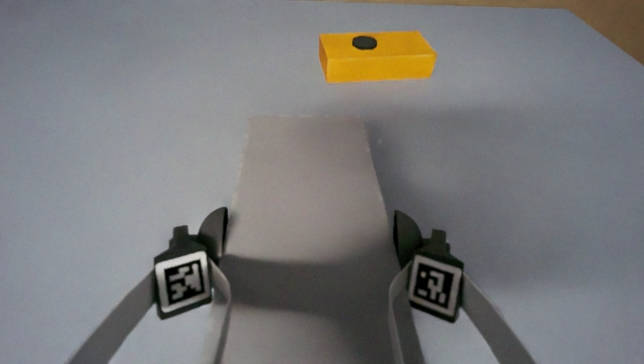

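Depths match a 0.10 drop.

execute_actions --actions '[{"r3":{"joints":{"lift_m":0.813}}}]' --cameras '[]'

execute_actions --actions '[{"r3":{"joints":{"gripper_m":0.14}}}]' --cameras '[]'

execute_actions --actions '[{"r3":{"joints":{"lift_m":0.9,"arm_m":0.2}}}]' --cameras '["r3_wrist_camera"]'

Scene clock: 51.50 s.
r1.base_odometry: x=+0.000 y=+0.000 heading=+0.000 (m, m, rad; r1's odometry frame)
r1.turned_by_wheels: +0.000 (rad since the last result)
r1.turned_by_imu: +0.000 (rad since the last result)
r1.base_tilt: forward=+0.4 right=+0.9 (deg)
r1.lidar_m: 1.67 2.12 2.14 0.74 1.24 1.14 1.15 1.02 0.94 0.95 1.18 1.66
r1.head_depth_mm: 1581 1559 1545 1532 1524 1522 1509 / 1627 1643 1619 1615 1621 1602 1592 / 1693 1725 1703 1699 1681 1674 1673 / 1731 1811 1791 1774 1745 1737 1744 / 1743 1895 1875 1852 1833 1817 1829 / 1747 1959 1960 1947 1934 1928 1899 / 1532 2099 1866 - - 2024 1987
r1.base_status: not commanded
r1.joint_positions: lift_m=+0.345 arm_m=-0.002 wrist_yaw_rad=+2.931 wrist_pitch_rad=-0.611 wrist_roll_rad=+0.014 gripper_m=+0.037 head_pan_rad=-0.003 head_tilt_rad=-0.005
r1.joint_status: not commanded
r1.motor_effort: left_wheel=+0(0) right_wheel=+1(0) lift_m=+27(27) arm_m=+0(0) wrist_yaw_rad=+0(0) wrist_pitch_rad=+4(4) wrist_roll_rad=+0(0) gripper_m=+0(0) head_pan_rad=+0(0) head_tilt_rad=+2(2) (%)
r1.hand_pose: x=+0.0198 y=+0.0484 z=+0.3175 quat_wxyz=(+0.284, +0.697, +0.139, +0.644) (m; r1's base frame)
r1.wrist_depth_mm: - - - - - - - / 987 - 957 885 917 866 855 / 809 778 770 753 713 725 702 / 673 653 630 646 620 612 590 / 576 567 - 563 545 544 522 / 501 - - - 467 472 468 / 449 - - - 423 418 415
r2.base_odometry: x=+0.000 y=+0.000 heading=+0.000 (m, m, rad; r2's odometry frame)
r2.turned_by_wheels: +0.000 (rad since the last result)
r2.turned_by_imu: +0.000 (rad since the last result)
r2.base_tilt: forward=+0.6 right=-0.5 (deg)
r2.lidar_m: 1.42 1.41 1.52 2.24 2.32 1.82 1.47 1.44 1.56 2.33 2.43 1.81
r2.head_depth_mm: 1708 1715 1689 1683 1668 1682 1658 / 1639 1618 1617 1617 1597 1615 1596 / 1561 1562 1553 1559 1559 1540 1527 / 1499 1488 1493 - - 1454 1465 / 1445 1436 1441 - - 1437 1410 / 1397 1386 1383 - - 1362 1361 / 1333 1327 1339 - - 1320 1302
r2.base_status: not commanded
r2.joint_positions: lift_m=+0.586 arm_m=+0.003 wrist_yaw_rad=+2.916 wrist_pitch_rad=-0.569 wrist_roll_rad=-0.014 gripper_m=+0.037 head_pan_rad=-0.014 head_tilt_rad=-0.023
r2.joint_status: not commanded
r2.motor_effort: left_wheel=+0(0) right_wheel=-1(1) lift_m=+19(19) arm_m=+0(0) wrist_yaw_rad=+0(0) wrist_pitch_rad=+4(4) wrist_roll_rad=+0(0) gripper_m=+1(0) head_pan_rad=+0(0) head_tilt_rad=+1(1) (%)
r2.hand_pose: x=+0.0241 y=+0.0498 z=+0.5666 quat_wxyz=(+0.273, +0.692, +0.123, +0.657) (m; r2's base frame)
r2.wrist_depth_mm: - - - - - - - / - - - - - - - / - - - - - - - / - - - - 999 990 974 / 894 884 916 868 893 868 849 / 769 768 - 766 - 755 752 / 696 690 - 702 675 669 675
r3.base_odometry: x=+0.882 y=-0.875 heading=-1.193 (m, m, rad; r3's odometry frame)
r3.turned_by_wheels: +0.000 (rad since the last result)
r3.turned_by_imu: +0.000 (rad since the last result)
r3.base_tilt: forward=-1.1 right=-0.5 (deg)
r3.lidar_m: 2.67 1.74 1.27 1.22 1.27 1.71 2.09 2.17 0.77 1.30 1.35 1.18
r3.head_depth_mm: 1335 1465 1300 987 - - 1244 / 1339 1470 1559 906 844 1484 1271 / 1350 1485 1566 866 852 1481 1259 / 1361 1490 1250 902 1624 1472 1253 / 1368 1508 1239 916 1615 1461 1254 / 1381 1510 1226 910 1647 1446 1248 / 1396 1528 1215 906 1654 1451 1238
r3.base_status: not commanded
r3.joint_positions: lift_m=+0.813 arm_m=+0.518 wrist_yaw_rad=-0.001 wrist_pitch_rad=-0.628 wrist_roll_rad=+0.004 gripper_m=+0.026 head_pan_rad=-1.493 head_tilt_rad=-0.606
r3.joint_status: all done
r3.motor_effort: left_wheel=-1(1) right_wheel=+0(1) lift_m=+25(32) arm_m=+2(2) wrist_yaw_rad=+3(1) wrist_pitch_rad=+12(15) wrist_roll_rad=+1(1) gripper_m=-19(19) head_pan_rad=-3(2) head_tilt_rad=+4(4) (%)
r3.hand_pose: x=-0.0218 y=-0.8562 z=+0.7819 quat_wxyz=(+0.671, +0.218, -0.674, -0.220) (m; r3's base frame)
r3.wrist_depth_mm: 366 373 383 358 362 408 414 / 293 295 304 309 316 320 328 / 244 246 240 202 260 262 267 / 209 213 202 171 219 222 226 / 183 185 150 149 182 193 196 / 163 167 131 132 132 171 173 / 147 148 120 119 125 154 155
pictures: none
No camera images: the call's "cameras" was empty. Leave "cameras" out to get every camera's image.

Scene clock: 53.13 s.
r1.base_odometry: x=+0.000 y=+0.000 heading=+0.000 (m, m, rad; r1's odometry frame)
r1.turned_by_wheels: +0.000 (rad since the last result)
r1.turned_by_imu: +0.000 (rad since the last result)
r1.base_tilt: forward=+0.4 right=+0.9 (deg)
r1.lidar_m: 1.67 2.12 2.15 0.74 1.24 1.14 1.15 1.02 0.94 0.94 1.18 1.66
r1.head_depth_mm: 1572 1550 1547 1529 1530 1513 1505 / 1625 1646 1630 1623 1613 1601 1597 / 1689 1730 1713 1696 1684 1682 1677 / 1750 1795 1778 1765 1771 1741 1732 / 1747 1880 1871 1858 1837 1828 1814 / 1742 1975 1949 1947 1924 1908 1904 / 1526 2084 1855 - - 2004 2000
r1.base_status: not commanded
r1.joint_positions: lift_m=+0.345 arm_m=-0.002 wrist_yaw_rad=+2.931 wrist_pitch_rad=-0.611 wrist_roll_rad=+0.014 gripper_m=+0.037 head_pan_rad=-0.003 head_tilt_rad=-0.005
r1.joint_status: not commanded
r1.motor_effort: left_wheel=+1(1) right_wheel=+2(0) lift_m=+27(27) arm_m=+0(0) wrist_yaw_rad=+0(0) wrist_pitch_rad=+4(4) wrist_roll_rad=+0(0) gripper_m=+0(0) head_pan_rad=+0(1) head_tilt_rad=+0(1) (%)
r1.hand_pose: x=+0.0198 y=+0.0484 z=+0.3175 quat_wxyz=(+0.284, +0.697, +0.139, +0.644) (m; r1's base frame)
r1.wrist_depth_mm: - - - - - - - / - - 954 874 891 888 841 / 815 791 761 735 745 722 689 / 671 660 640 641 620 618 605 / 573 562 - 560 550 521 524 / 502 - - - 457 474 469 / 452 - - - 427 415 414
r2.base_odometry: x=+0.000 y=+0.000 heading=+0.000 (m, m, rad; r2's odometry frame)
r2.turned_by_wheels: +0.000 (rad since the last result)
r2.turned_by_imu: +0.000 (rad since the last result)
r2.base_tilt: forward=+0.7 right=-0.6 (deg)
r2.lidar_m: 1.43 1.41 1.52 2.24 2.32 1.81 1.47 1.45 1.56 2.33 2.43 1.81
r2.head_depth_mm: 1711 1705 1706 1677 1685 1651 1661 / 1626 1631 1625 1621 1617 1597 1591 / 1562 1570 1563 1564 1554 1520 1529 / 1513 1492 1491 - - 1458 1463 / 1437 1438 1433 - - 1425 1414 / 1395 1397 1389 - - 1364 1363 / 1334 1330 1335 - - 1306 1301
r2.base_status: not commanded
r2.joint_positions: lift_m=+0.586 arm_m=+0.003 wrist_yaw_rad=+2.916 wrist_pitch_rad=-0.569 wrist_roll_rad=-0.014 gripper_m=+0.037 head_pan_rad=-0.014 head_tilt_rad=-0.023
r2.joint_status: not commanded
r2.motor_effort: left_wheel=+0(0) right_wheel=+0(1) lift_m=+19(19) arm_m=+0(0) wrist_yaw_rad=+0(1) wrist_pitch_rad=+4(4) wrist_roll_rad=-1(0) gripper_m=+1(0) head_pan_rad=+0(0) head_tilt_rad=+1(1) (%)
r2.hand_pose: x=+0.0241 y=+0.0498 z=+0.5666 quat_wxyz=(+0.273, +0.692, +0.123, +0.657) (m; r2's base frame)
r2.wrist_depth_mm: - - - - - - - / - - - - - - - / - - - - - - - / - - - - - 987 987 / 896 903 909 859 857 861 854 / 798 777 - 747 - 743 755 / 692 694 - 691 675 676 665
r3.base_odometry: x=+0.882 y=-0.875 heading=-1.193 (m, m, rad; r3's odometry frame)
r3.turned_by_wheels: +0.000 (rad since the last result)
r3.turned_by_imu: +0.000 (rad since the last result)
r3.base_tilt: forward=-1.2 right=-0.5 (deg)
r3.lidar_m: 2.67 1.74 1.27 1.22 1.27 1.70 2.09 2.17 0.77 1.30 1.35 1.18
r3.head_depth_mm: 1330 1453 1293 984 - - 1245 / 1342 1473 1567 903 847 1483 1261 / 1351 1482 1574 870 851 1470 1260 / 1361 1501 1250 893 1623 1471 1250 / 1363 1505 1235 914 1608 1459 1250 / 1379 1516 1223 909 1645 1455 1246 / 1395 1525 1216 902 1643 1441 1238
r3.base_status: not commanded
r3.joint_positions: lift_m=+0.813 arm_m=+0.518 wrist_yaw_rad=-0.001 wrist_pitch_rad=-0.616 wrist_roll_rad=+0.004 gripper_m=+0.140 head_pan_rad=-1.493 head_tilt_rad=-0.606
r3.joint_status: all done
r3.motor_effort: left_wheel=-2(2) right_wheel=+1(1) lift_m=+29(29) arm_m=+3(2) wrist_yaw_rad=+0(1) wrist_pitch_rad=+7(12) wrist_roll_rad=+1(0) gripper_m=+0(83) head_pan_rad=-3(2) head_tilt_rad=+3(3) (%)
r3.hand_pose: x=-0.0217 y=-0.8582 z=+0.7841 quat_wxyz=(+0.672, +0.214, -0.675, -0.216) (m; r3's base frame)
r3.wrist_depth_mm: 372 384 392 367 359 422 432 / 296 302 310 316 323 324 331 / 247 251 245 207 263 268 273 / 211 214 204 175 221 227 229 / 185 190 160 152 188 200 198 / 168 - 137 134 163 - 174 / 145 148 122 121 126 151 156
pictures: none
No camera images: the call's "cameras" was empty. Leave "cameras" out to get every camera's image.

Scene clock: 56.70 s.
r1.base_odometry: x=+0.000 y=+0.000 heading=+0.000 (m, m, rad; r1's odometry frame)
r1.turned_by_wheels: +0.000 (rad since the last result)
r1.turned_by_imu: +0.000 (rad since the last result)
r1.base_tilt: forward=+0.5 right=+0.9 (deg)
r1.lidar_m: 1.67 2.12 2.15 0.74 1.23 1.14 1.15 1.02 0.93 0.94 1.18 1.66
r1.head_depth_mm: 1570 1569 1554 1534 1535 1527 1504 / 1642 1636 1634 1622 1618 1602 1599 / 1693 1700 1712 1684 1681 1663 1659 / 1724 1794 1773 1765 1768 1749 1738 / 1751 1871 1858 1838 1840 1835 1820 / 1739 1994 1941 1957 1933 1928 1909 / 1538 2076 1849 - - 2024 1994
r1.base_status: not commanded
r1.joint_positions: lift_m=+0.345 arm_m=-0.002 wrist_yaw_rad=+2.931 wrist_pitch_rad=-0.611 wrist_roll_rad=+0.014 gripper_m=+0.037 head_pan_rad=-0.003 head_tilt_rad=-0.005
r1.joint_status: not commanded
r1.motor_effort: left_wheel=+0(0) right_wheel=+0(1) lift_m=+27(27) arm_m=+0(0) wrist_yaw_rad=+0(0) wrist_pitch_rad=+3(4) wrist_roll_rad=+0(0) gripper_m=+0(0) head_pan_rad=+0(0) head_tilt_rad=+1(1) (%)
r1.hand_pose: x=+0.0198 y=+0.0484 z=+0.3175 quat_wxyz=(+0.284, +0.697, +0.139, +0.644) (m; r1's base frame)
r1.wrist_depth_mm: - - - - - - - / - - 947 897 916 883 854 / 800 787 750 741 729 720 713 / 661 642 636 632 629 616 588 / 568 574 - 565 552 525 526 / 507 - - - 470 473 462 / 455 - - - 427 418 414
r2.base_odometry: x=+0.000 y=+0.000 heading=+0.000 (m, m, rad; r2's odometry frame)
r2.turned_by_wheels: +0.000 (rad since the last result)
r2.turned_by_imu: +0.001 (rad since the last result)
r2.base_tilt: forward=+0.6 right=-0.5 (deg)
r2.lidar_m: 1.43 1.41 1.52 2.24 2.32 1.82 1.47 1.45 1.56 2.33 2.43 1.80
r2.head_depth_mm: 1709 1693 1685 1685 1684 1683 1653 / 1635 1627 1620 1622 1600 1600 1591 / 1567 1557 1556 1560 1560 1540 1526 / 1506 1491 1494 - - 1449 1469 / 1444 1442 1443 - - 1422 1408 / 1389 1385 1392 - - 1360 1358 / 1351 1333 1339 - - 1320 1308
r2.base_status: not commanded
r2.joint_positions: lift_m=+0.586 arm_m=+0.003 wrist_yaw_rad=+2.916 wrist_pitch_rad=-0.569 wrist_roll_rad=-0.014 gripper_m=+0.037 head_pan_rad=-0.014 head_tilt_rad=-0.023
r2.joint_status: not commanded
r2.motor_effort: left_wheel=+0(0) right_wheel=+0(0) lift_m=+18(19) arm_m=+0(0) wrist_yaw_rad=+0(1) wrist_pitch_rad=+4(4) wrist_roll_rad=+0(1) gripper_m=+1(0) head_pan_rad=+0(1) head_tilt_rad=+1(1) (%)
r2.hand_pose: x=+0.0241 y=+0.0498 z=+0.5666 quat_wxyz=(+0.273, +0.692, +0.123, +0.657) (m; r2's base frame)
r2.wrist_depth_mm: - - - - - - - / - - - - - - - / - - - - - - - / - - - - 986 994 984 / 882 883 896 867 864 862 862 / 777 771 - 771 - 752 742 / 706 688 - 697 680 673 661
r3.base_odometry: x=+0.882 y=-0.875 heading=-1.193 (m, m, rad; r3's odometry frame)
r3.turned_by_wheels: +0.000 (rad since the last result)
r3.turned_by_imu: +0.001 (rad since the last result)
r3.base_tilt: forward=-1.1 right=-0.6 (deg)
r3.lidar_m: 2.67 1.74 1.27 1.22 1.27 1.70 2.09 2.17 0.77 1.30 1.35 1.19
r3.head_depth_mm: 1338 1457 1289 - - 1491 1245 / 1343 1469 1284 - 1652 1481 1267 / 1351 1483 1199 - - 1473 1261 / 1361 1497 1250 922 1663 1467 1254 / 1373 1506 1236 915 1609 1457 1252 / 1379 1522 1226 909 1647 1453 1241 / 1387 1531 1217 904 1641 1447 1245
r3.base_status: not commanded
r3.joint_positions: lift_m=+0.900 arm_m=+0.200 wrist_yaw_rad=+0.000 wrist_pitch_rad=-0.616 wrist_roll_rad=+0.004 gripper_m=+0.140 head_pan_rad=-1.493 head_tilt_rad=-0.606
r3.joint_status: all done
r3.motor_effort: left_wheel=-2(1) right_wheel=+1(1) lift_m=+38(44) arm_m=-3(3) wrist_yaw_rad=+1(1) wrist_pitch_rad=+7(7) wrist_roll_rad=+0(1) gripper_m=+0(0) head_pan_rad=-2(2) head_tilt_rad=+3(3) (%)
r3.hand_pose: x=-0.0216 y=-0.5404 z=+0.8708 quat_wxyz=(+0.672, +0.214, -0.675, -0.215) (m; r3's base frame)
r3.wrist_depth_mm: 583 596 613 622 630 659 - / 462 472 481 449 499 505 - / 387 392 398 381 404 417 420 / 329 335 337 343 345 347 354 / 302 304 311 310 313 314 317 / - - - - - - 472 / 932 937 957 951 968 716 976
pictures: r3_wrist_camera
camera_calibration (this result's frames):
r3_wrist_camera: T_world_to_cam=[[-0.999492, 0.0182199, 0.0261611, -0.0422329], [-0.00543759, 0.711146, -0.703024, 1.0254], [-0.0314134, -0.702809, -0.710685, 0.402231], [0, 0, 0, 1]] pos_world=[-0.0240003, -0.445748, 1.00785]
Images, in order (width x height): r3_wrist_camera 644x364.

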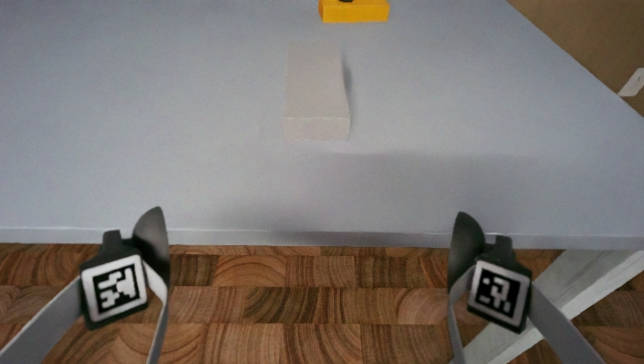

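finished_scene --scene 2

The scene is finished: the task was done.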